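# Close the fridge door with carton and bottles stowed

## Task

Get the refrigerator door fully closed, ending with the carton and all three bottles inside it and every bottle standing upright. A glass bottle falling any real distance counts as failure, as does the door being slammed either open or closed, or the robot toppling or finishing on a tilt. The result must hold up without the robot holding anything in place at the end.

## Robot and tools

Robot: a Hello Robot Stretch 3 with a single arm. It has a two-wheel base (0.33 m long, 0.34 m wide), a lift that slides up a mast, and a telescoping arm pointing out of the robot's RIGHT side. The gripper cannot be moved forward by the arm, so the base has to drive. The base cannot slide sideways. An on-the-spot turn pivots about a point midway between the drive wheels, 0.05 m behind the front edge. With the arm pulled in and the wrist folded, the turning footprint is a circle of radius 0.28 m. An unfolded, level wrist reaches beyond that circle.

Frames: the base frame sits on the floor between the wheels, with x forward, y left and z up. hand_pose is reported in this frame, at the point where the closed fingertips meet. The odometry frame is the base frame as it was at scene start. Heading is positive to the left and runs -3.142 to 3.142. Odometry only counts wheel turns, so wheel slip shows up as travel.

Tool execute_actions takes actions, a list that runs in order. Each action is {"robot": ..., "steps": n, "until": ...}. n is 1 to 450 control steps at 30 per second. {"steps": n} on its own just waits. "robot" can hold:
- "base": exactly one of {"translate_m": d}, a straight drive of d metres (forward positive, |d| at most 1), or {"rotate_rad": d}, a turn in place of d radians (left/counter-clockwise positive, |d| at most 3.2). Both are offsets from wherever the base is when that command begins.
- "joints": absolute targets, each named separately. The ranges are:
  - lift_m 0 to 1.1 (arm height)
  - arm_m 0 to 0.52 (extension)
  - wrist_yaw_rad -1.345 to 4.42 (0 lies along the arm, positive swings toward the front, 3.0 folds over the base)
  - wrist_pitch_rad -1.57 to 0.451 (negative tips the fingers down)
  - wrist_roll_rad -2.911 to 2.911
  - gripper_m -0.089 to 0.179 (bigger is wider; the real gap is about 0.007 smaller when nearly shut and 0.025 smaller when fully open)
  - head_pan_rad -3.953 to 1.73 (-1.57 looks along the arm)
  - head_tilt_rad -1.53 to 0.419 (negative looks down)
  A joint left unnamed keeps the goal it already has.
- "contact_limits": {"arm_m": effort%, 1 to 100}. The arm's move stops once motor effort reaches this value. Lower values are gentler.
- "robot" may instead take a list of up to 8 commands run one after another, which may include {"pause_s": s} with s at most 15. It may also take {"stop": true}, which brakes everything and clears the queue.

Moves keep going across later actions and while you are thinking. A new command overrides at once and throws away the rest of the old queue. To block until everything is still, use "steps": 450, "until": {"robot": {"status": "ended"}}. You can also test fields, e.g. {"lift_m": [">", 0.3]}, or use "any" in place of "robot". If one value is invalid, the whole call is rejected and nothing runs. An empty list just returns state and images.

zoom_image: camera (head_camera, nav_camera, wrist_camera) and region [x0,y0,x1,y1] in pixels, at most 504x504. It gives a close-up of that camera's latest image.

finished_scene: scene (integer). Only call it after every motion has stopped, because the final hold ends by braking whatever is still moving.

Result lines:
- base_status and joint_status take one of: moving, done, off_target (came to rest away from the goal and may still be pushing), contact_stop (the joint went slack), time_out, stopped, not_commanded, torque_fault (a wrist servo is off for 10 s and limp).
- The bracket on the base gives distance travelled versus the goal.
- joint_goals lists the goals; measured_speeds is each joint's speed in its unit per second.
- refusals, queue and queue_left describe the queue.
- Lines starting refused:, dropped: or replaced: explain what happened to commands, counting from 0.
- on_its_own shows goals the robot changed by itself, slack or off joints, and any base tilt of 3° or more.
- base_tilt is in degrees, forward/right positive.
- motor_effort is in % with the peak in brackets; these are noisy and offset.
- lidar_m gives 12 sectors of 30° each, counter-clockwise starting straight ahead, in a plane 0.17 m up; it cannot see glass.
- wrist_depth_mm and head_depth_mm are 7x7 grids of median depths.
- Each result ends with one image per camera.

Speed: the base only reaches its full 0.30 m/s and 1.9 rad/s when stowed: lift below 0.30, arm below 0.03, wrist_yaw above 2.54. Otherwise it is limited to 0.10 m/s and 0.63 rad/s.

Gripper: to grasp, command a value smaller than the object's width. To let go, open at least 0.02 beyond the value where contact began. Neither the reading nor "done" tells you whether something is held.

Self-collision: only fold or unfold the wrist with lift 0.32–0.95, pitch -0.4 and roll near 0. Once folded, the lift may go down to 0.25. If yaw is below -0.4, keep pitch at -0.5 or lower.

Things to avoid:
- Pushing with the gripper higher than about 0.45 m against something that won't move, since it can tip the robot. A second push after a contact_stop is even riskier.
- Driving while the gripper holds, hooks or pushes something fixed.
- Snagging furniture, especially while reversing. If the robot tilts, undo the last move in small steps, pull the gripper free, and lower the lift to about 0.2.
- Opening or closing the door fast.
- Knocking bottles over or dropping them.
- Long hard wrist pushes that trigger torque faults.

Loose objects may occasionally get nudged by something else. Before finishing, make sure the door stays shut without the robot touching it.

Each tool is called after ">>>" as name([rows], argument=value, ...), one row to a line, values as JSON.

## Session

>>> execute_actions(actions=[])

Scene clock: 0.00 s.
robot.base_odometry: x=+0.000 y=+0.000 heading=+0.000 (m, m, rad; robot's odometry frame)
robot.turned_by_wheels: +0.000 (rad since the last result)
robot.turned_by_imu: +0.000 (rad since the last result)
robot.base_tilt: forward=+1.2 right=+1.0 (deg)
robot.lidar_m: 3.29 2.01 2.57 2.17 1.70 1.68 1.45 1.19 1.17 1.28 1.90 3.06
robot.head_depth_mm: 1848 2402 3200 3153 3167 3137 2623 / 1864 2420 3408 3417 3379 3321 2610 / 1851 2556 3680 3685 3675 3529 2613 / 1863 2723 3976 3969 - 3763 2591 / 1870 2775 3722 3657 3647 3557 2605 / 1875 2788 3309 3270 3234 3240 2589 / 1891 2779 2954 2956 2987 2954 2560
robot.base_status: not_commanded
robot.joint_positions: lift_m=+0.506 arm_m=+0.003 wrist_yaw_rad=+2.860 wrist_pitch_rad=-0.447 wrist_roll_rad=-0.015 gripper_m=+0.037 head_pan_rad=+0.018 head_tilt_rad=+0.006
robot.joint_goals: lift_m=+0.506 arm_m=+0.003 wrist_yaw_rad=+2.860 wrist_pitch_rad=-0.447 wrist_roll_rad=-0.015 gripper_m=+0.037 head_pan_rad=+0.018 head_tilt_rad=+0.006
robot.joint_status: lift_m=not_commanded arm_m=not_commanded wrist_yaw_rad=not_commanded wrist_pitch_rad=not_commanded wrist_roll_rad=not_commanded gripper_m=not_commanded head_pan_rad=not_commanded head_tilt_rad=not_commanded
robot.measured_speeds: translate_m=+0.000 rotate_rad=+0.000 lift_m=+0.000 arm_m=+0.000 wrist_yaw_rad=+0.000 wrist_pitch_rad=+0.000 wrist_roll_rad=+0.000 head_pan_rad=+0.000 head_tilt_rad=+0.000
robot: refusals=0 queue=idle queue_left=0
robot.motor_effort: left_wheel=-1 right_wheel=+0 lift_m=+40 arm_m=+0 wrist_yaw_rad=+1 wrist_pitch_rad=+6 wrist_roll_rad=+0 gripper_m=+0 head_pan_rad=+0 head_tilt_rad=+2 (%)
robot.hand_pose: x=+0.0400 y=+0.0641 z=+0.5119 quat_wxyz=(+0.252, +0.699, +0.061, +0.666) (m; robot's base frame)
robot.wrist_depth_mm: - - - - - - - / - - - - - - - / - - - - - - - / - - - - - - - / 914 - 937 887 902 895 855 / 761 - - 737 725 745 727 / 673 648 653 659 650 641 637
pictures: head_camera (sideways: a quarter turn clockwise sets it upright), nav_camera (sideways: a quarter turn counterclockwise sets it upright), wrist_camera
camera_calibration (this result's frames):
head_camera: T_world_to_cam=[[0.0533338, -0.0187925, -0.9984, 1.31365], [-0.081052, 0.996442, -0.0230854, 0.0332873], [0.995282, 0.0821536, 0.0516209, -0.116452], [0, 0, 0, 1]] pos_world=[0.048539, 0.00108485, 1.31833]
nav_camera: T_world_to_cam=[[0.0464682, 0.00713626, 0.998894, -1.26127], [0.0274855, -0.999605, 0.00586272, 0.0456132], [0.998542, 0.0271827, -0.046646, 0.0118562], [0, 0, 0, 1]] pos_world=[0.0455165, 0.0542737, 1.26016]
wrist_camera: T_world_to_cam=[[0.958445, -0.285262, -0.00286558, -0.0199109], [-0.170424, -0.564491, -0.807654, 0.486242], [0.228775, 0.774581, -0.589649, 0.409467], [0, 0, 0, 1]] pos_world=[0.00827495, -0.0483655, 0.6341]
Images, in order (width x height): head_camera 896x504, nav_camera 672x504, wrist_camera 644x364.

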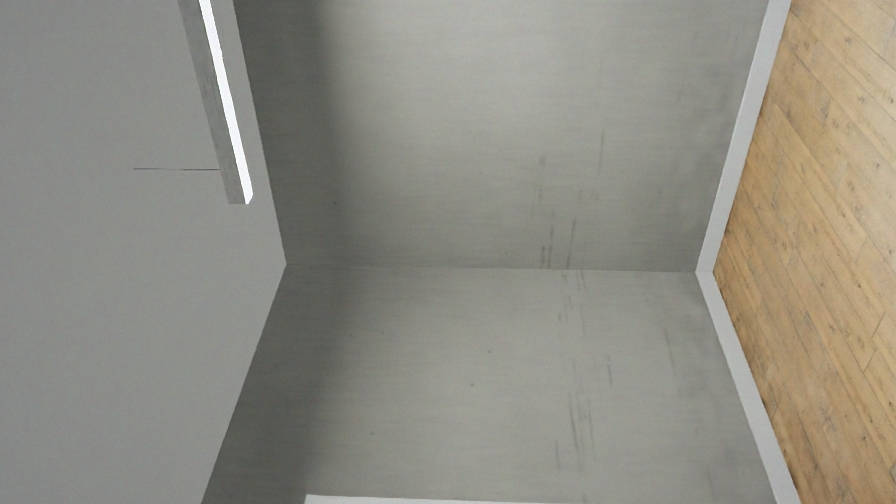

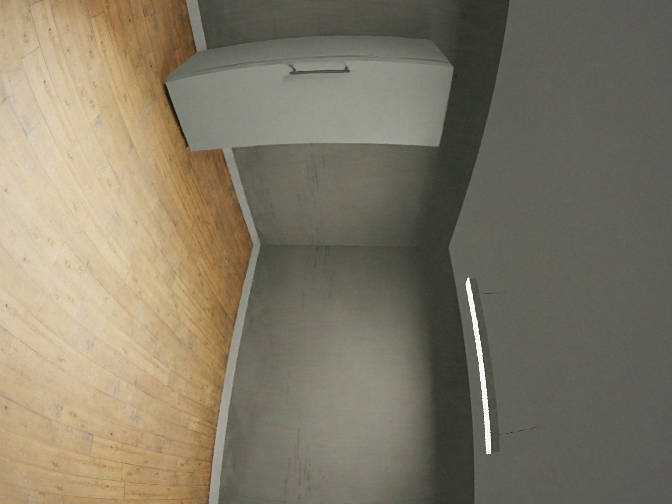

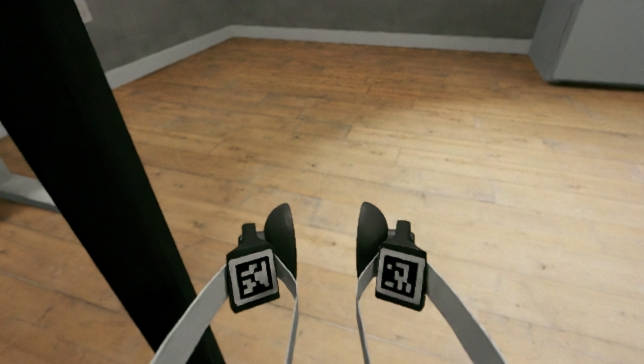

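>>> execute_actions([
  {"robot":[{"joints":{"lift_m":0.28,"wrist_pitch_rad":-0.4,"wrist_yaw_rad":3.0,"head_pan_rad":-1.2,"head_tilt_rad":-0.6}},{"base":{"rotate_rad":0.96}},{"base":{"translate_m":1.0}},{"base":{"translate_m":0.6}}],"steps":450,"until":{"robot":{"status":"ended"}}},
])

Scene clock: 13.73 s.
robot.base_odometry: x=+0.918 y=+1.311 heading=+0.960 (m, m, rad; robot's odometry frame)
robot.turned_by_wheels: +0.960 (rad since the last result)
robot.turned_by_imu: +0.989 (rad since the last result)
robot.base_tilt: forward=+1.2 right=+1.0 (deg)
robot.lidar_m: 0.97 1.02 1.42 1.64 1.65 2.41 2.77 2.92 3.21 1.20 0.71 0.93
robot.head_depth_mm: 2682 2906 3141 2477 1889 1542 1293 / 2672 2951 3149 2474 1898 1545 1290 / 752 787 983 1135 1345 1463 1296 / 607 664 730 815 929 1071 1226 / 618 684 755 856 963 1120 1258 / 633 701 781 882 1020 1203 1303 / 664 737 829 945 1098 1316 1304
robot.base_status: done (translate_m +0.6000 of +0.6000)
robot.joint_positions: lift_m=+0.281 arm_m=+0.003 wrist_yaw_rad=+2.998 wrist_pitch_rad=-0.419 wrist_roll_rad=-0.015 gripper_m=+0.037 head_pan_rad=-1.193 head_tilt_rad=-0.593
robot.joint_goals: lift_m=+0.280 arm_m=+0.003 wrist_yaw_rad=+3.000 wrist_pitch_rad=-0.400 wrist_roll_rad=-0.015 gripper_m=+0.037 head_pan_rad=-1.200 head_tilt_rad=-0.600
robot.joint_status: lift_m=done arm_m=not_commanded wrist_yaw_rad=done wrist_pitch_rad=done wrist_roll_rad=not_commanded gripper_m=not_commanded head_pan_rad=done head_tilt_rad=done
robot.measured_speeds: translate_m=+0.000 rotate_rad=+0.000 lift_m=+0.000 arm_m=+0.000 wrist_yaw_rad=+0.000 wrist_pitch_rad=+0.000 wrist_roll_rad=+0.000 head_pan_rad=+0.000 head_tilt_rad=+0.000
robot: refusals=0 queue=done queue_left=0
robot.motor_effort: left_wheel=-4(16) right_wheel=+2(8) lift_m=+22(40) arm_m=+0(0) wrist_yaw_rad=+2(3) wrist_pitch_rad=+7(8) wrist_roll_rad=+0(0) gripper_m=+0(0) head_pan_rad=-2(27) head_tilt_rad=-5(47) (%)
robot.hand_pose: x=+0.0109 y=+0.0742 z=+0.2930 quat_wxyz=(+0.196, +0.695, +0.099, +0.685) (m; robot's base frame)
robot.wrist_depth_mm: - - - - - - 979 / - - - - - - - / - - 976 959 930 939 912 / 756 736 736 724 734 718 700 / 609 595 - 593 605 591 569 / 514 503 - 509 480 484 485 / 454 - - - 427 423 422
pictures: head_camera (sideways: a quarter turn clockwise sets it upright), nav_camera (sideways: a quarter turn counterclockwise sets it upright), wrist_camera
camera_calibration (this result's frames):
head_camera: T_world_to_cam=[[-0.209593, 0.474825, -0.854758, 1.1275], [0.903322, 0.428642, 0.0166133, -0.0244033], [0.374273, -0.76864, -0.51876, 0.629722], [0, 0, 0, 1]] pos_world=[0.0226725, -0.0408782, 1.29082]
nav_camera: T_world_to_cam=[[0.227553, -0.556513, 0.79907, -1.00151], [-0.925289, -0.379263, -0.000640371, 0.0598935], [0.303414, -0.739225, -0.601237, 0.737853], [0, 0, 0, 1]] pos_world=[0.0594406, 0.0108031, 1.24394]
wrist_camera: T_world_to_cam=[[0.988478, -0.151335, -0.00309779, -0.0000296115], [-0.0882216, -0.559367, -0.824212, 0.31374], [0.122999, 0.814989, -0.566273, 0.27054], [0, 0, 0, 1]] pos_world=[-0.00556836, -0.0449958, 0.411787]
Images, in order (width x height): head_camera 896x504, nav_camera 672x504, wrist_camera 644x364.

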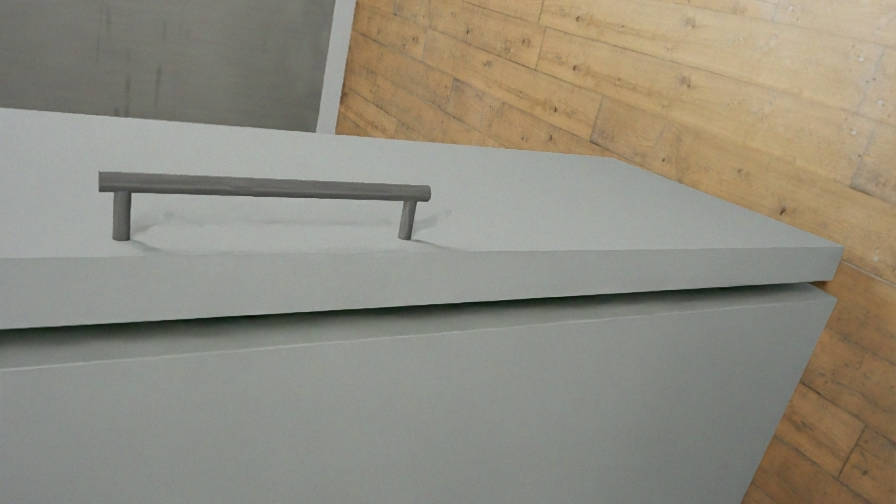

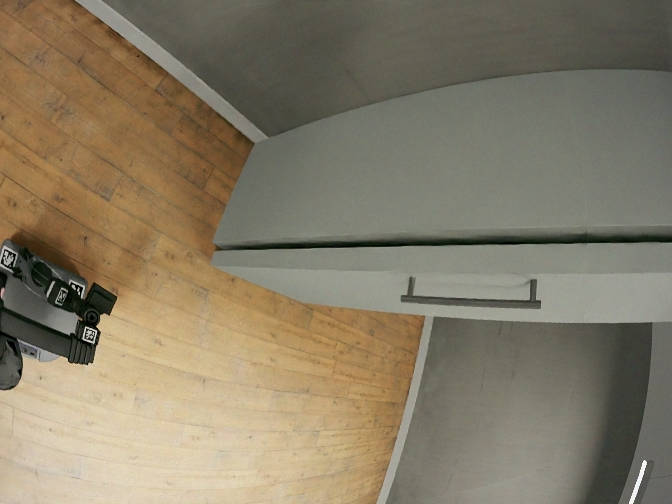

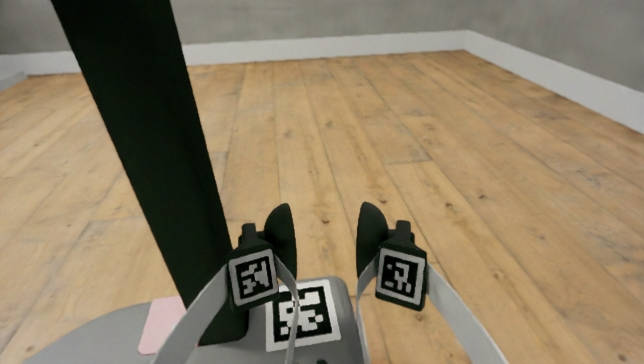

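>>> execute_actions([
  {"robot":[{"base":{"translate_m":0.38}},{"joints":{"lift_m":0.34,"head_pan_rad":-1.57,"head_tilt_rad":-0.8}},{"joints":{"wrist_yaw_rad":0,"gripper_m":0.11}},{"joints":{"wrist_pitch_rad":0,"lift_m":0.3,"arm_m":0.18}}],"steps":450,"until":{"robot":{"status":"ended"}}},
])

Scene clock: 23.10 s.
robot.base_odometry: x=+1.136 y=+1.622 heading=+0.960 (m, m, rad; robot's odometry frame)
robot.turned_by_wheels: +0.000 (rad since the last result)
robot.turned_by_imu: +0.005 (rad since the last result)
robot.base_tilt: forward=+1.2 right=+1.0 (deg)
robot.lidar_m: 0.59 0.62 0.87 1.63 1.71 1.93 3.14 3.33 3.23 0.65 0.68 0.61
robot.head_depth_mm: 2693 2978 2354 1881 1571 1346 1174 / 565 2749 2212 1870 1570 1351 1180 / 565 643 741 852 1072 1278 - / 559 634 731 856 1044 1286 1183 / 553 625 719 846 1027 1280 1183 / 555 629 724 853 1039 1287 1180 / 558 635 729 862 1047 1295 1189
robot.base_status: done (translate_m +0.3800 of +0.3800)
robot.joint_positions: lift_m=+0.301 arm_m=+0.180 wrist_yaw_rad=+0.002 wrist_pitch_rad=-0.022 wrist_roll_rad=-0.015 gripper_m=+0.110 head_pan_rad=-1.563 head_tilt_rad=-0.790
robot.joint_goals: lift_m=+0.300 arm_m=+0.180 wrist_yaw_rad=+0.000 wrist_pitch_rad=+0.000 wrist_roll_rad=-0.015 gripper_m=+0.110 head_pan_rad=-1.570 head_tilt_rad=-0.800
robot.joint_status: lift_m=done arm_m=done wrist_yaw_rad=done wrist_pitch_rad=done wrist_roll_rad=not_commanded gripper_m=done head_pan_rad=done head_tilt_rad=done
robot.measured_speeds: translate_m=+0.000 rotate_rad=+0.000 lift_m=+0.000 arm_m=+0.000 wrist_yaw_rad=+0.000 wrist_pitch_rad=+0.000 wrist_roll_rad=+0.000 head_pan_rad=+0.000 head_tilt_rad=+0.000
robot: refusals=0 queue=done queue_left=0
robot.motor_effort: left_wheel=-5(11) right_wheel=+2(7) lift_m=+21(55) arm_m=+4(6) wrist_yaw_rad=-1(3) wrist_pitch_rad=+9(9) wrist_roll_rad=+0(0) gripper_m=-1(80) head_pan_rad=-3(19) head_tilt_rad=-6(31) (%)
robot.hand_pose: x=-0.0209 y=-0.5804 z=+0.4095 quat_wxyz=(+0.713, +0.009, -0.701, -0.007) (m; robot's base frame)
robot.wrist_depth_mm: 212 212 210 227 213 - - / 220 218 217 251 221 - - / 227 224 224 282 228 - - / 235 233 234 295 235 - - / 243 241 240 288 242 - - / 255 250 250 285 256 928 875 / 262 263 259 278 633 686 687
pictures: head_camera (sideways: a quarter turn clockwise sets it upright), nav_camera (sideways: a quarter turn counterclockwise sets it upright), wrist_camera
camera_calibration (this result's frames):
head_camera: T_world_to_cam=[[-0.0250569, 0.675668, -0.73678, 0.97258], [0.997214, 0.068687, 0.0290758, -0.041195], [0.0702528, -0.734, -0.675507, 0.835489], [0, 0, 0, 1]] pos_world=[0.00675461, -0.0410625, 1.28215]
nav_camera: T_world_to_cam=[[0.0121828, -0.745836, 0.666019, -0.826788], [-0.999818, -0.0188743, -0.00284766, 0.0632214], [0.0146945, -0.665863, -0.74593, 0.927815], [0, 0, 0, 1]] pos_world=[0.0596486, 0.00234256, 1.24292]
wrist_camera: T_world_to_cam=[[-0.999975, 0.00389663, -0.00590622, -0.0176299], [0.00657661, 0.203869, -0.978976, 0.549094], [-0.00261061, -0.97899, -0.20389, -0.318322], [0, 0, 0, 1]] pos_world=[-0.0220717, -0.423509, 0.472544]
Images, in order (width x height): head_camera 896x504, nav_camera 672x504, wrist_camera 644x364.

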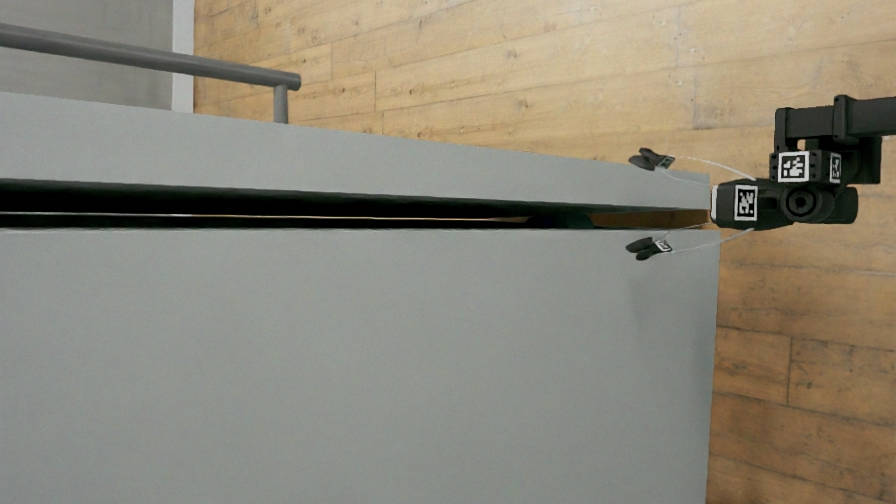

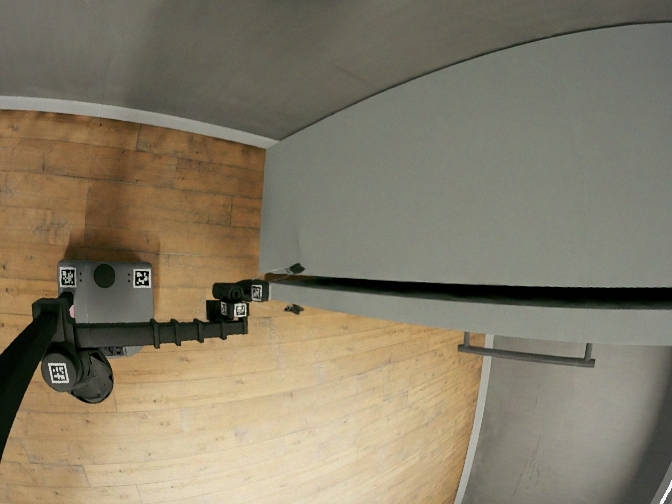

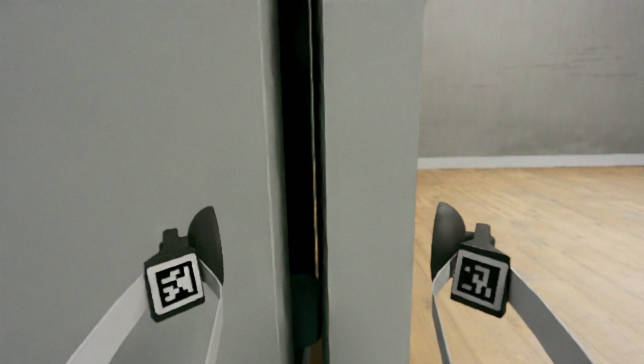

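>>> execute_actions([
  {"robot":[{"base":{"translate_m":-0.044}},{"joints":{"arm_m":0.29},"contact_limits":{"arm_m":20}},{"base":{"translate_m":-0.2},"joints":{"arm_m":0.32}}],"steps":450,"until":{"robot":{"status":"ended"}}},
])

Scene clock: 29.93 s.
robot.base_odometry: x=+0.996 y=+1.422 heading=+0.960 (m, m, rad; robot's odometry frame)
robot.turned_by_wheels: +0.000 (rad since the last result)
robot.turned_by_imu: +0.001 (rad since the last result)
robot.base_tilt: forward=+1.2 right=+1.0 (deg)
robot.lidar_m: 0.84 0.88 1.22 1.64 1.72 1.75 2.90 3.03 3.21 0.68 0.70 0.86
robot.head_depth_mm: 2790 2972 2364 1893 1563 1343 1176 / 2740 2847 2361 1892 1578 1362 1174 / 590 677 791 963 1507 1299 1178 / 646 742 861 1027 1318 1341 1181 / 871 1054 1295 1547 1537 1353 1182 / 1043 1187 1300 1179 1096 1279 1188 / 1032 709 757 853 1038 1285 1183
robot.base_status: done (translate_m -0.2000 of -0.2000)
robot.joint_positions: lift_m=+0.301 arm_m=+0.320 wrist_yaw_rad=+0.003 wrist_pitch_rad=-0.023 wrist_roll_rad=-0.015 gripper_m=+0.110 head_pan_rad=-1.563 head_tilt_rad=-0.791
robot.joint_goals: lift_m=+0.300 arm_m=+0.320 wrist_yaw_rad=+0.000 wrist_pitch_rad=+0.000 wrist_roll_rad=-0.015 gripper_m=+0.110 head_pan_rad=-1.570 head_tilt_rad=-0.800
robot.joint_status: lift_m=done arm_m=done wrist_yaw_rad=done wrist_pitch_rad=done wrist_roll_rad=not_commanded gripper_m=done head_pan_rad=done head_tilt_rad=done
robot.measured_speeds: translate_m=+0.000 rotate_rad=+0.000 lift_m=+0.000 arm_m=+0.000 wrist_yaw_rad=+0.000 wrist_pitch_rad=+0.000 wrist_roll_rad=+0.000 head_pan_rad=+0.000 head_tilt_rad=+0.000
robot: refusals=0 queue=done queue_left=0
robot.motor_effort: left_wheel=-3(10) right_wheel=+2(10) lift_m=+21(21) arm_m=+4(11) wrist_yaw_rad=-3(18) wrist_pitch_rad=+9(9) wrist_roll_rad=+0(0) gripper_m=+0(5) head_pan_rad=-2(2) head_tilt_rad=-6(7) (%)
robot.hand_pose: x=-0.0207 y=-0.7204 z=+0.4094 quat_wxyz=(+0.713, +0.009, -0.701, -0.007) (m; robot's base frame)
robot.wrist_depth_mm: 573 579 132 122 - - - / 589 596 146 126 - - - / 616 617 164 131 - - - / 424 640 187 134 - - - / 382 515 153 138 - - - / 370 481 176 144 796 941 861 / 343 538 298 149 657 685 674
pictures: head_camera (sideways: a quarter turn clockwise sets it upright), nav_camera (sideways: a quarter turn counterclockwise sets it upright), wrist_camera
camera_calibration (this result's frames):
head_camera: T_world_to_cam=[[-0.0249349, 0.676286, -0.736217, 0.971844], [0.997228, 0.0684756, 0.0291265, -0.041261], [0.0701107, -0.733449, -0.676119, 0.836286], [0, 0, 0, 1]] pos_world=[0.00674678, -0.0410462, 1.28212]
nav_camera: T_world_to_cam=[[0.0120471, -0.746393, 0.665396, -0.825976], [-0.999821, -0.0186844, -0.00285683, 0.0632333], [0.0145648, -0.665243, -0.746485, 0.928537], [0, 0, 0, 1]] pos_world=[0.0596487, 0.00238168, 1.24292]
wrist_camera: T_world_to_cam=[[-0.999978, 0.00291452, -0.00590369, -0.017542], [0.00637469, 0.204338, -0.97888, 0.57781], [-0.00164661, -0.978896, -0.204352, -0.455127], [0, 0, 0, 1]] pos_world=[-0.0219744, -0.563539, 0.472497]
Images, in order (width x height): head_camera 896x504, nav_camera 672x504, wrist_camera 644x364.

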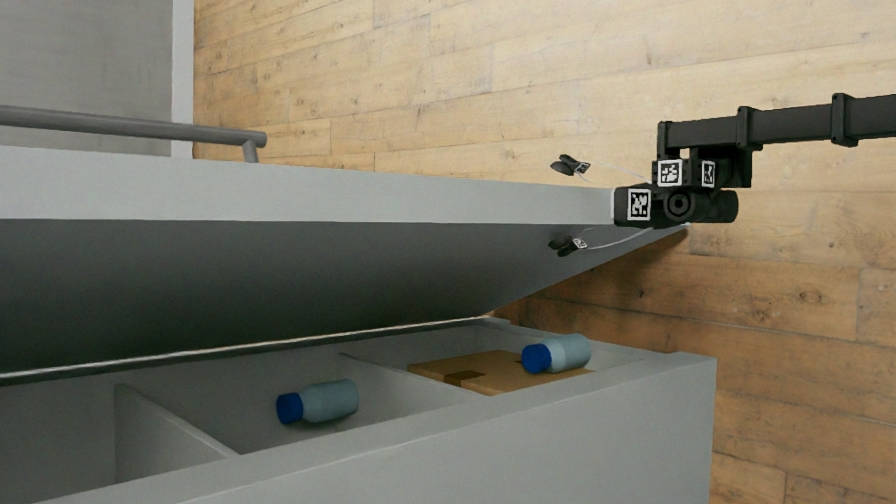

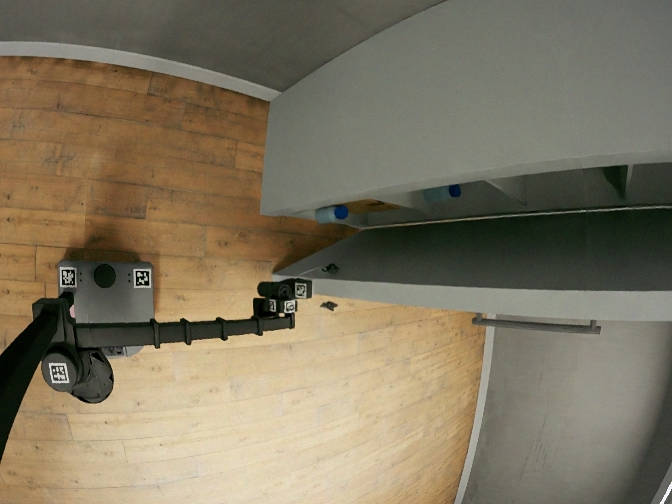

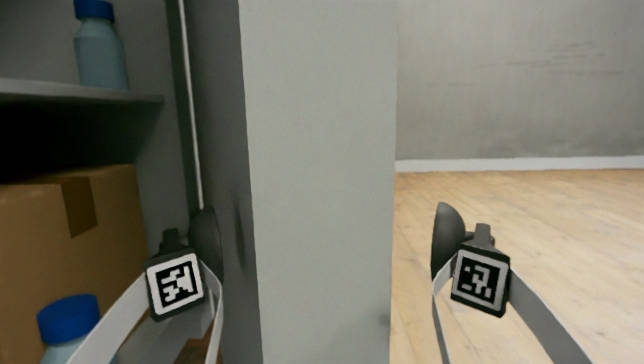

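>>> execute_actions([
  {"robot":[{"joints":{"arm_m":0.2}},{"base":{"translate_m":0.12},"joints":{"gripper_m":0}},{"joints":{"arm_m":0.42}},{"base":{"translate_m":-0.2}},{"joints":{"arm_m":0.52}},{"base":{"translate_m":-0.15}},{"joints":{"arm_m":0,"lift_m":0.2,"gripper_m":0.13}},{"base":{"rotate_rad":1.17}}],"steps":450,"until":{"robot":{"status":"ended"}}},
  {"steps":450,"until":{"robot":{"status":"ended"}}},
  {"robot":[{"base":{"translate_m":-0.54}},{"base":{"rotate_rad":-0.14}}],"steps":450,"until":{"robot":{"status":"ended"}}},
])

Scene clock: 60.40 s.
robot.base_odometry: x=+1.150 y=+0.776 heading=+1.990 (m, m, rad; robot's odometry frame)
robot.turned_by_wheels: +1.030 (rad since the last result)
robot.turned_by_imu: +1.050 (rad since the last result)
robot.base_tilt: forward=+1.2 right=+1.0 (deg)
robot.lidar_m: 1.81 2.15 1.90 2.57 2.53 2.61 2.70 2.61 0.89 0.62 0.61 1.31
robot.head_depth_mm: 697 808 955 1195 1521 1342 1172 / 652 747 873 1055 1327 1350 1179 / 613 697 804 952 1173 1335 1173 / 577 654 745 871 1051 1285 1191 / 545 603 683 805 962 1243 1184 / 505 576 665 852 1483 1359 1187 / 526 698 1101 1537 1593 1365 1194
robot.base_status: done (rotate_rad -0.1399 of -0.1400)
robot.joint_positions: lift_m=+0.201 arm_m=+0.003 wrist_yaw_rad=+0.002 wrist_pitch_rad=-0.022 wrist_roll_rad=-0.015 gripper_m=+0.130 head_pan_rad=-1.563 head_tilt_rad=-0.791
robot.joint_goals: lift_m=+0.200 arm_m=+0.000 wrist_yaw_rad=+0.000 wrist_pitch_rad=+0.000 wrist_roll_rad=-0.015 gripper_m=+0.130 head_pan_rad=-1.570 head_tilt_rad=-0.800
robot.joint_status: lift_m=done arm_m=done wrist_yaw_rad=done wrist_pitch_rad=done wrist_roll_rad=not_commanded gripper_m=done head_pan_rad=done head_tilt_rad=done
robot.measured_speeds: translate_m=+0.000 rotate_rad=+0.000 lift_m=+0.000 arm_m=+0.000 wrist_yaw_rad=+0.000 wrist_pitch_rad=+0.000 wrist_roll_rad=+0.000 head_pan_rad=+0.000 head_tilt_rad=+0.000
robot: refusals=0 queue=done queue_left=0
robot.motor_effort: left_wheel=+2(11) right_wheel=-1(6) lift_m=+21(20) arm_m=-3(4) wrist_yaw_rad=-1(8) wrist_pitch_rad=+8(9) wrist_roll_rad=+0(0) gripper_m=+0(82) head_pan_rad=-3(2) head_tilt_rad=-6(6) (%)
robot.hand_pose: x=-0.0210 y=-0.4036 z=+0.3096 quat_wxyz=(+0.713, +0.009, -0.701, -0.007) (m; robot's base frame)
robot.wrist_depth_mm: 782 336 378 436 539 - - / 805 345 383 456 560 - - / 827 360 391 465 566 - - / 841 370 410 474 601 - - / 853 920 420 505 619 - 996 / 752 - 430 520 641 - 725 / 592 512 447 523 543 545 537
pictures: head_camera (sideways: a quarter turn clockwise sets it upright), nav_camera (sideways: a quarter turn counterclockwise sets it upright), wrist_camera
camera_calibration (this result's frames):
head_camera: T_world_to_cam=[[-0.0249335, 0.676287, -0.736217, 0.971844], [0.997228, 0.0684736, 0.0291265, -0.041261], [0.0701092, -0.733449, -0.676119, 0.836287], [0, 0, 0, 1]] pos_world=[0.00674669, -0.0410462, 1.28212]
nav_camera: T_world_to_cam=[[0.0120456, -0.746393, 0.665396, -0.825976], [-0.999821, -0.0186823, -0.00285684, 0.0632333], [0.0145635, -0.665243, -0.746485, 0.928538], [0, 0, 0, 1]] pos_world=[0.0596487, 0.00238158, 1.24292]
wrist_camera: T_world_to_cam=[[-0.999973, 0.00434199, -0.00590865, -0.0188425], [0.00666857, 0.203474, -0.979058, 0.415134], [-0.00304879, -0.979071, -0.203498, -0.165825], [0, 0, 0, 1]] pos_world=[-0.022116, -0.246742, 0.372584]
Images, in order (width x height): head_camera 896x504, nav_camera 672x504, wrist_camera 644x364.

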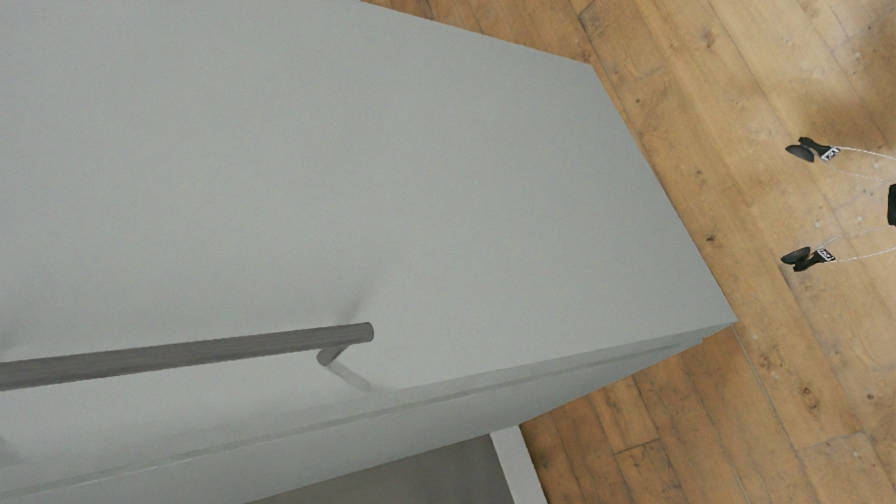

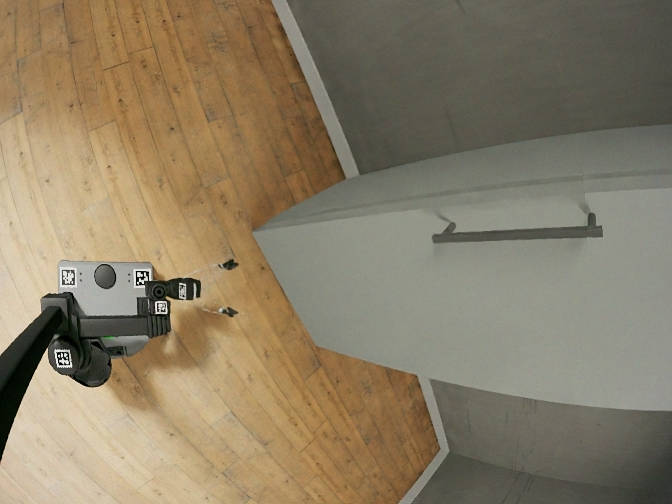

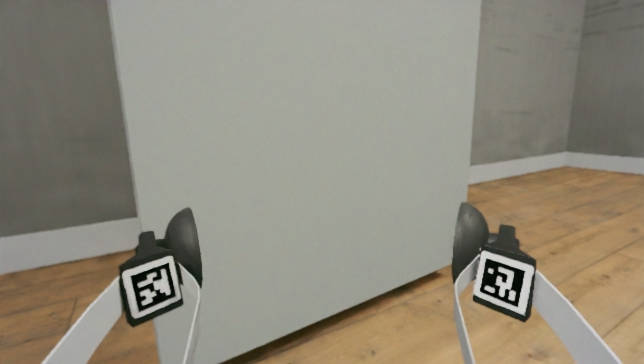

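>>> execute_actions([
  {"robot":[{"base":{"rotate_rad":0.14}},{"base":{"translate_m":0.54}},{"base":{"rotate_rad":-1.17}},{"base":{"translate_m":0.43},"joints":{"lift_m":0.3,"arm_m":0.18,"gripper_m":0.11}}],"steps":450,"until":{"robot":{"status":"ended"}}},
  {"steps":450,"until":{"robot":{"status":"ended"}}},
])

Scene clock: 79.60 s.
robot.base_odometry: x=+1.111 y=+1.586 heading=+0.960 (m, m, rad; robot's odometry frame)
robot.turned_by_wheels: -1.030 (rad since the last result)
robot.turned_by_imu: -1.037 (rad since the last result)
robot.base_tilt: forward=+1.2 right=+1.0 (deg)
robot.lidar_m: 0.64 0.67 0.93 1.63 1.71 1.89 3.09 3.27 3.22 0.65 0.68 0.66
robot.head_depth_mm: 2767 2980 2350 1883 1571 1345 1175 / 2719 2975 2288 1893 1582 1343 1178 / 556 632 742 900 1492 1350 - / 708 931 807 885 1080 1287 1181 / 553 625 716 844 1027 1280 1190 / 555 631 725 853 1036 1280 1180 / 558 633 733 860 1050 1288 1191
robot.base_status: done (translate_m +0.4300 of +0.4300)
robot.joint_positions: lift_m=+0.299 arm_m=+0.180 wrist_yaw_rad=+0.002 wrist_pitch_rad=-0.021 wrist_roll_rad=-0.015 gripper_m=+0.110 head_pan_rad=-1.563 head_tilt_rad=-0.791
robot.joint_goals: lift_m=+0.300 arm_m=+0.180 wrist_yaw_rad=+0.000 wrist_pitch_rad=+0.000 wrist_roll_rad=-0.015 gripper_m=+0.110 head_pan_rad=-1.570 head_tilt_rad=-0.800
robot.joint_status: lift_m=done arm_m=done wrist_yaw_rad=done wrist_pitch_rad=done wrist_roll_rad=not_commanded gripper_m=done head_pan_rad=done head_tilt_rad=done
robot.measured_speeds: translate_m=+0.000 rotate_rad=+0.000 lift_m=+0.000 arm_m=+0.000 wrist_yaw_rad=+0.000 wrist_pitch_rad=+0.000 wrist_roll_rad=+0.000 head_pan_rad=+0.000 head_tilt_rad=+0.000
robot: refusals=0 queue=done queue_left=0
robot.motor_effort: left_wheel=+3(10) right_wheel=-2(6) lift_m=+55(57) arm_m=+4(6) wrist_yaw_rad=-1(1) wrist_pitch_rad=+8(8) wrist_roll_rad=+0(0) gripper_m=+0(74) head_pan_rad=-3(3) head_tilt_rad=-6(6) (%)
robot.hand_pose: x=-0.0210 y=-0.5804 z=+0.4087 quat_wxyz=(+0.713, +0.008, -0.701, -0.007) (m; robot's base frame)
robot.wrist_depth_mm: 212 209 228 212 - - - / 219 218 253 218 - - - / 227 224 251 226 - - - / 235 233 250 232 - - - / 242 240 280 242 - - - / 252 249 317 249 915 906 875 / 260 260 273 261 689 695 684
pictures: head_camera (sideways: a quarter turn clockwise sets it upright), nav_camera (sideways: a quarter turn counterclockwise sets it upright), wrist_camera
camera_calibration (this result's frames):
head_camera: T_world_to_cam=[[-0.024932, 0.676287, -0.736217, 0.971844], [0.997228, 0.0684713, 0.0291265, -0.041261], [0.0701076, -0.733449, -0.676119, 0.836287], [0, 0, 0, 1]] pos_world=[0.0067466, -0.0410462, 1.28212]
nav_camera: T_world_to_cam=[[0.0120439, -0.746393, 0.665396, -0.825976], [-0.999821, -0.0186801, -0.00285684, 0.0632333], [0.014562, -0.665243, -0.746485, 0.928538], [0, 0, 0, 1]] pos_world=[0.0596487, 0.00238147, 1.24292]
wrist_camera: T_world_to_cam=[[-0.999973, 0.00435682, -0.00591338, -0.0174836], [0.0066738, 0.2027, -0.979218, 0.547786], [-0.00306764, -0.979231, -0.202724, -0.319137], [0, 0, 0, 1]] pos_world=[-0.0221179, -0.423469, 0.471602]
Images, in order (width x height): head_camera 896x504, nav_camera 672x504, wrist_camera 644x364.

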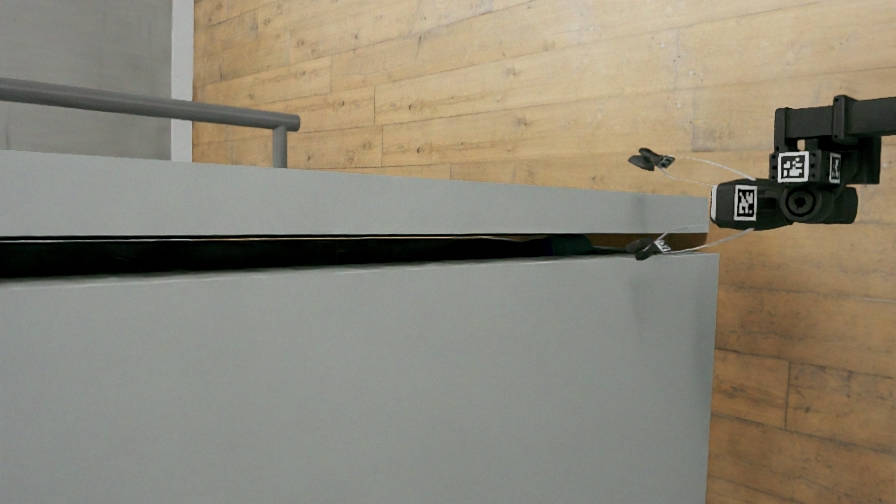

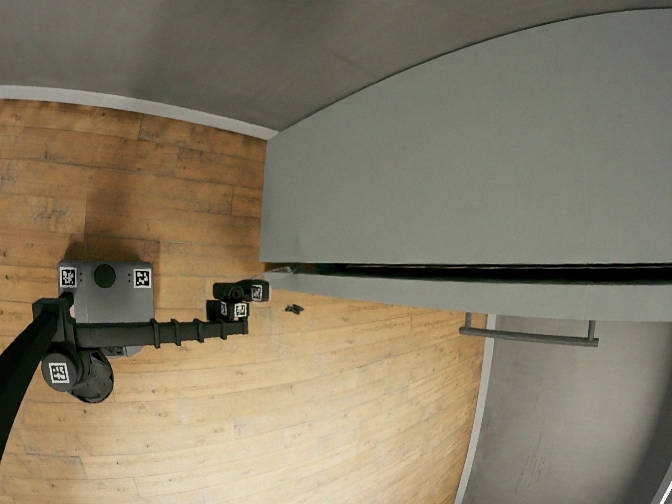

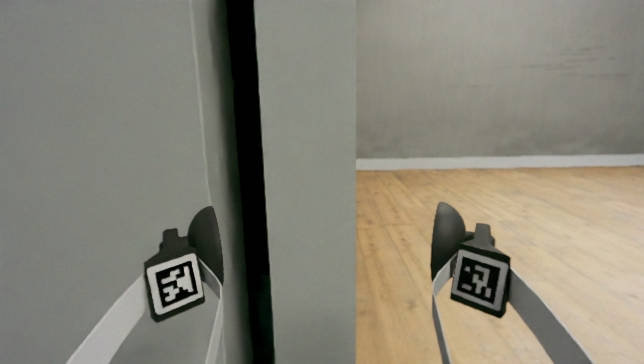

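>>> execute_actions([
  {"robot":[{"joints":{"arm_m":0.29},"contact_limits":{"arm_m":20}},{"base":{"translate_m":-0.2},"joints":{"arm_m":0.33}},{"base":{"translate_m":-0.1},"joints":{"arm_m":0.4,"gripper_m":0.17}},{"base":{"translate_m":-0.08},"joints":{"arm_m":0.46}},{"base":{"translate_m":-0.07},"joints":{"arm_m":0.52}}],"steps":450,"until":{"robot":{"status":"ended"}}},
])

Scene clock: 91.20 s.
robot.base_odometry: x=+0.852 y=+1.217 heading=+0.960 (m, m, rad; robot's odometry frame)
robot.turned_by_wheels: +0.000 (rad since the last result)
robot.turned_by_imu: +0.001 (rad since the last result)
robot.base_tilt: forward=+1.2 right=+1.0 (deg)
robot.lidar_m: 1.09 1.14 1.59 1.65 1.57 2.41 2.66 2.79 3.18 0.91 0.83 0.93
robot.head_depth_mm: 2784 3045 2352 1883 1575 1341 1178 / 2825 2977 2339 1877 1568 1349 1192 / 799 923 1077 1288 1514 1352 1179 / 833 946 1086 1277 1511 1354 1180 / 890 1014 1188 1425 1576 1353 1184 / 956 1104 1301 1597 1586 1357 1183 / 1031 1218 1388 1523 1425 1339 1196
robot.base_status: done (translate_m -0.0700 of -0.0700)
robot.joint_positions: lift_m=+0.299 arm_m=+0.520 wrist_yaw_rad=+0.002 wrist_pitch_rad=-0.022 wrist_roll_rad=-0.015 gripper_m=+0.170 head_pan_rad=-1.563 head_tilt_rad=-0.791
robot.joint_goals: lift_m=+0.300 arm_m=+0.520 wrist_yaw_rad=+0.000 wrist_pitch_rad=+0.000 wrist_roll_rad=-0.015 gripper_m=+0.170 head_pan_rad=-1.570 head_tilt_rad=-0.800
robot.joint_status: lift_m=done arm_m=done wrist_yaw_rad=done wrist_pitch_rad=done wrist_roll_rad=not_commanded gripper_m=done head_pan_rad=done head_tilt_rad=done
robot.measured_speeds: translate_m=+0.000 rotate_rad=+0.000 lift_m=+0.000 arm_m=+0.000 wrist_yaw_rad=+0.000 wrist_pitch_rad=+0.000 wrist_roll_rad=+0.000 head_pan_rad=+0.000 head_tilt_rad=+0.000
robot: refusals=0 queue=done queue_left=0
robot.motor_effort: left_wheel=+3(12) right_wheel=-1(15) lift_m=+54(54) arm_m=+4(12) wrist_yaw_rad=-2(20) wrist_pitch_rad=+9(9) wrist_roll_rad=+0(0) gripper_m=+0(84) head_pan_rad=-2(3) head_tilt_rad=-6(6) (%)
robot.hand_pose: x=-0.0208 y=-0.9204 z=+0.4085 quat_wxyz=(+0.713, +0.009, -0.701, -0.007) (m; robot's base frame)
robot.wrist_depth_mm: 271 214 174 146 - - - / 294 226 182 151 - - - / 318 238 189 157 - - - / 341 253 197 163 - - - / 371 253 208 169 - - - / 433 258 217 175 794 882 935 / 425 304 228 184 641 675 645
pictures: head_camera (sideways: a quarter turn clockwise sets it upright), nav_camera (sideways: a quarter turn counterclockwise sets it upright), wrist_camera
camera_calibration (this result's frames):
head_camera: T_world_to_cam=[[-0.0249045, 0.676503, -0.736019, 0.971586], [0.997231, 0.0684199, 0.0291443, -0.0412842], [0.0700745, -0.733255, -0.676334, 0.836566], [0, 0, 0, 1]] pos_world=[0.00674479, -0.0410404, 1.28211]
nav_camera: T_world_to_cam=[[0.0120133, -0.746588, 0.665178, -0.825691], [-0.999822, -0.0186362, -0.00286006, 0.0632375], [0.0145317, -0.665025, -0.74668, 0.928791], [0, 0, 0, 1]] pos_world=[0.0596486, 0.00239641, 1.24292]
wrist_camera: T_world_to_cam=[[-0.999977, 0.00347501, -0.00589656, -0.0165956], [0.00648102, 0.20379, -0.978993, 0.617332], [-0.00220035, -0.979008, -0.203808, -0.651425], [0, 0, 0, 1]] pos_world=[-0.0220295, -0.763499, 0.4715]
Images, in order (width x height): head_camera 896x504, nav_camera 672x504, wrist_camera 644x364.

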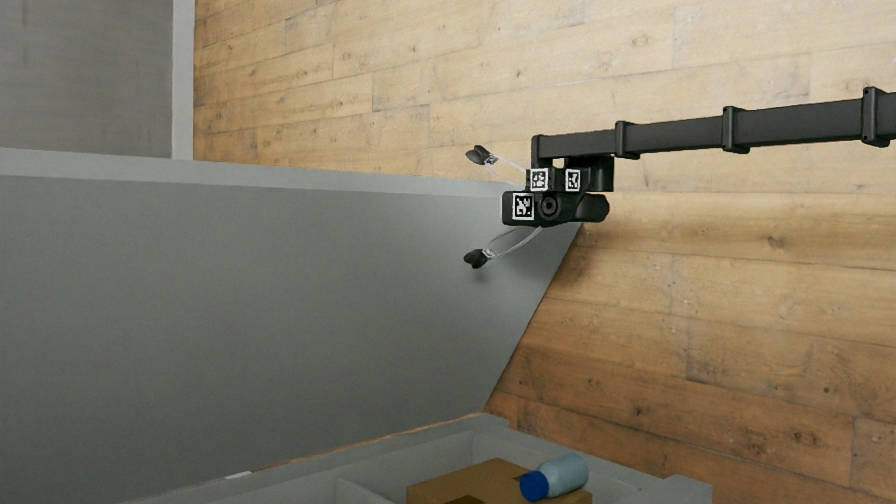

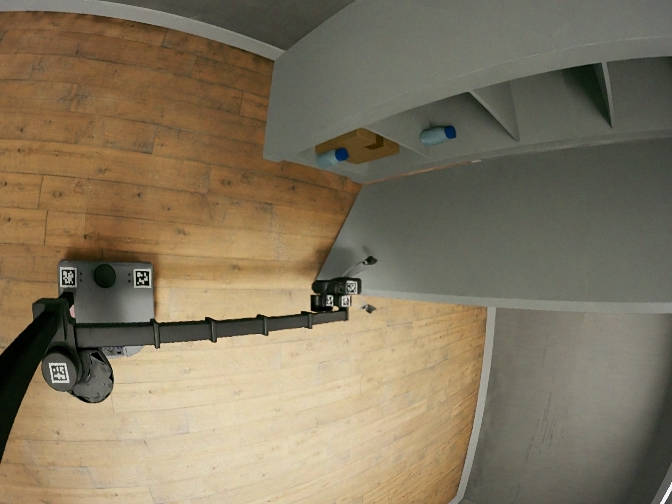

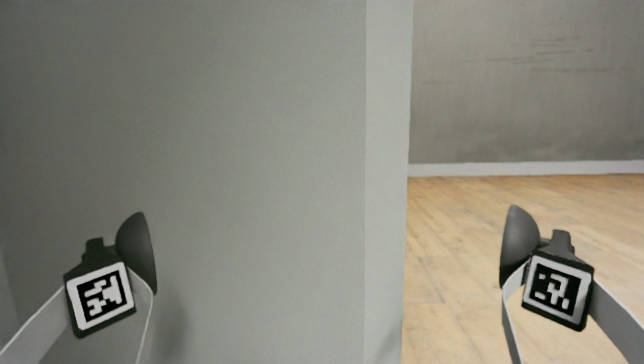

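Open ~57°, free of the fingers.

>>> execute_actions([
  {"robot":[{"joints":{"arm_m":0,"lift_m":0.2,"gripper_m":0.13}},{"base":{"rotate_rad":1.2}},{"base":{"translate_m":-0.53}},{"base":{"rotate_rad":-0.17}}],"steps":450,"until":{"robot":{"status":"ended"}}},
  {"steps":450,"until":{"robot":{"status":"ended"}}},
])

Scene clock: 106.57 s.
robot.base_odometry: x=+1.147 y=+0.776 heading=+1.990 (m, m, rad; robot's odometry frame)
robot.turned_by_wheels: +1.030 (rad since the last result)
robot.turned_by_imu: +1.047 (rad since the last result)
robot.base_tilt: forward=+1.3 right=+1.0 (deg)
robot.lidar_m: 1.81 2.15 1.89 2.56 2.52 2.60 2.70 0.48 0.44 0.73 0.72 1.32
robot.head_depth_mm: 845 932 1023 1076 1061 1046 1022 / 951 992 1136 1272 1471 1351 1173 / 1084 945 1316 1240 1411 1360 1181 / 1101 946 1366 1192 1290 1350 1179 / 1060 900 1329 1135 1215 1321 1188 / 643 694 777 933 1493 1364 1191 / 598 721 1137 1537 1589 1367 1186
robot.base_status: done (rotate_rad -0.1699 of -0.1700)
robot.joint_positions: lift_m=+0.201 arm_m=+0.003 wrist_yaw_rad=+0.002 wrist_pitch_rad=-0.022 wrist_roll_rad=-0.015 gripper_m=+0.130 head_pan_rad=-1.563 head_tilt_rad=-0.791
robot.joint_goals: lift_m=+0.200 arm_m=+0.000 wrist_yaw_rad=+0.000 wrist_pitch_rad=+0.000 wrist_roll_rad=-0.015 gripper_m=+0.130 head_pan_rad=-1.570 head_tilt_rad=-0.800
robot.joint_status: lift_m=done arm_m=done wrist_yaw_rad=done wrist_pitch_rad=done wrist_roll_rad=not_commanded gripper_m=done head_pan_rad=done head_tilt_rad=done
robot.measured_speeds: translate_m=+0.000 rotate_rad=+0.000 lift_m=+0.000 arm_m=+0.000 wrist_yaw_rad=+0.000 wrist_pitch_rad=+0.000 wrist_roll_rad=+0.000 head_pan_rad=+0.000 head_tilt_rad=+0.000
robot: refusals=0 queue=done queue_left=0
robot.motor_effort: left_wheel=+4(11) right_wheel=-2(6) lift_m=+21(57) arm_m=-4(4) wrist_yaw_rad=-1(2) wrist_pitch_rad=+8(8) wrist_roll_rad=+0(0) gripper_m=+1(83) head_pan_rad=-2(3) head_tilt_rad=-6(6) (%)
robot.hand_pose: x=-0.0210 y=-0.4036 z=+0.3096 quat_wxyz=(+0.713, +0.009, -0.701, -0.007) (m; robot's base frame)
robot.wrist_depth_mm: 781 422 584 872 668 450 299 / 807 435 888 898 684 453 300 / 824 455 643 620 719 454 305 / 838 470 681 639 726 463 303 / 853 912 636 636 729 400 301 / 749 - 556 637 718 - 308 / 584 514 534 557 559 485 291
pictures: head_camera (sideways: a quarter turn clockwise sets it upright), nav_camera (sideways: a quarter turn counterclockwise sets it upright), wrist_camera
camera_calibration (this result's frames):
head_camera: T_world_to_cam=[[-0.0249043, 0.676503, -0.736019, 0.971586], [0.997231, 0.0684196, 0.0291443, -0.0412842], [0.0700743, -0.733255, -0.676334, 0.836566], [0, 0, 0, 1]] pos_world=[0.00674478, -0.0410404, 1.28211]
nav_camera: T_world_to_cam=[[0.0120131, -0.746588, 0.665178, -0.825691], [-0.999822, -0.018636, -0.00286006, 0.0632375], [0.0145315, -0.665025, -0.74668, 0.928791], [0, 0, 0, 1]] pos_world=[0.0596486, 0.0023964, 1.24292]
wrist_camera: T_world_to_cam=[[-0.999973, 0.00433491, -0.00589847, -0.0188468], [0.00665706, 0.203441, -0.979065, 0.415132], [-0.00304417, -0.979078, -0.203464, -0.165838], [0, 0, 0, 1]] pos_world=[-0.0221147, -0.246741, 0.372587]
Images, in order (width x height): head_camera 896x504, nav_camera 672x504, wrist_camera 644x364.

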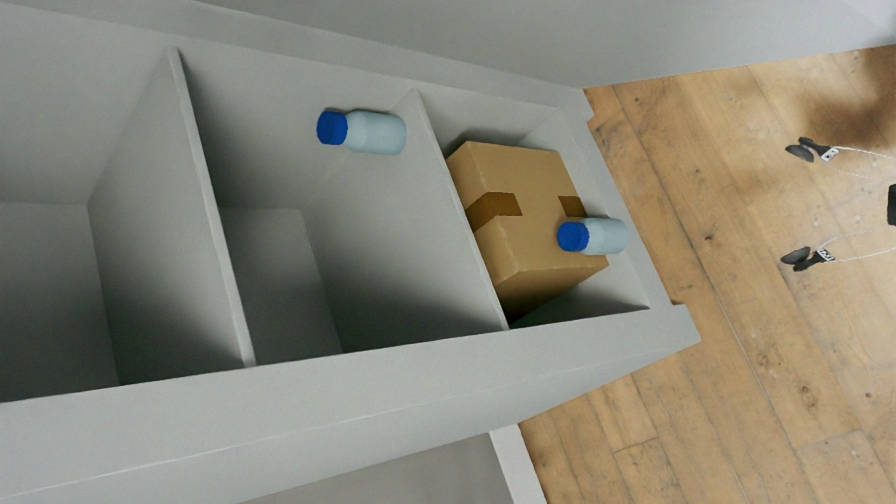

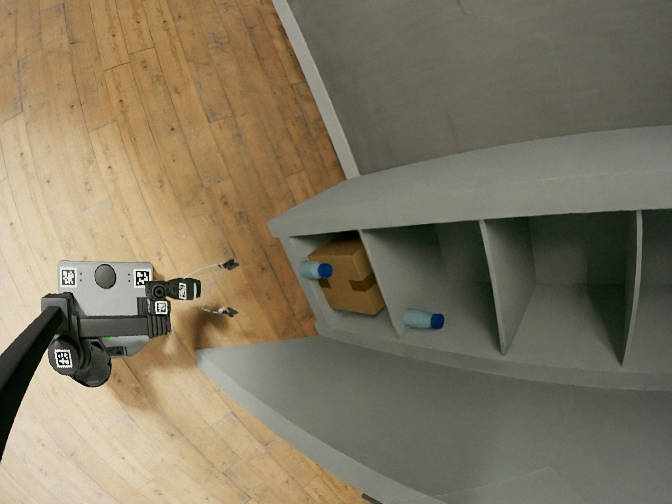

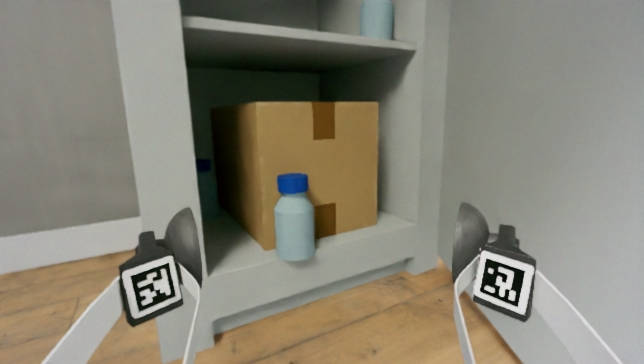

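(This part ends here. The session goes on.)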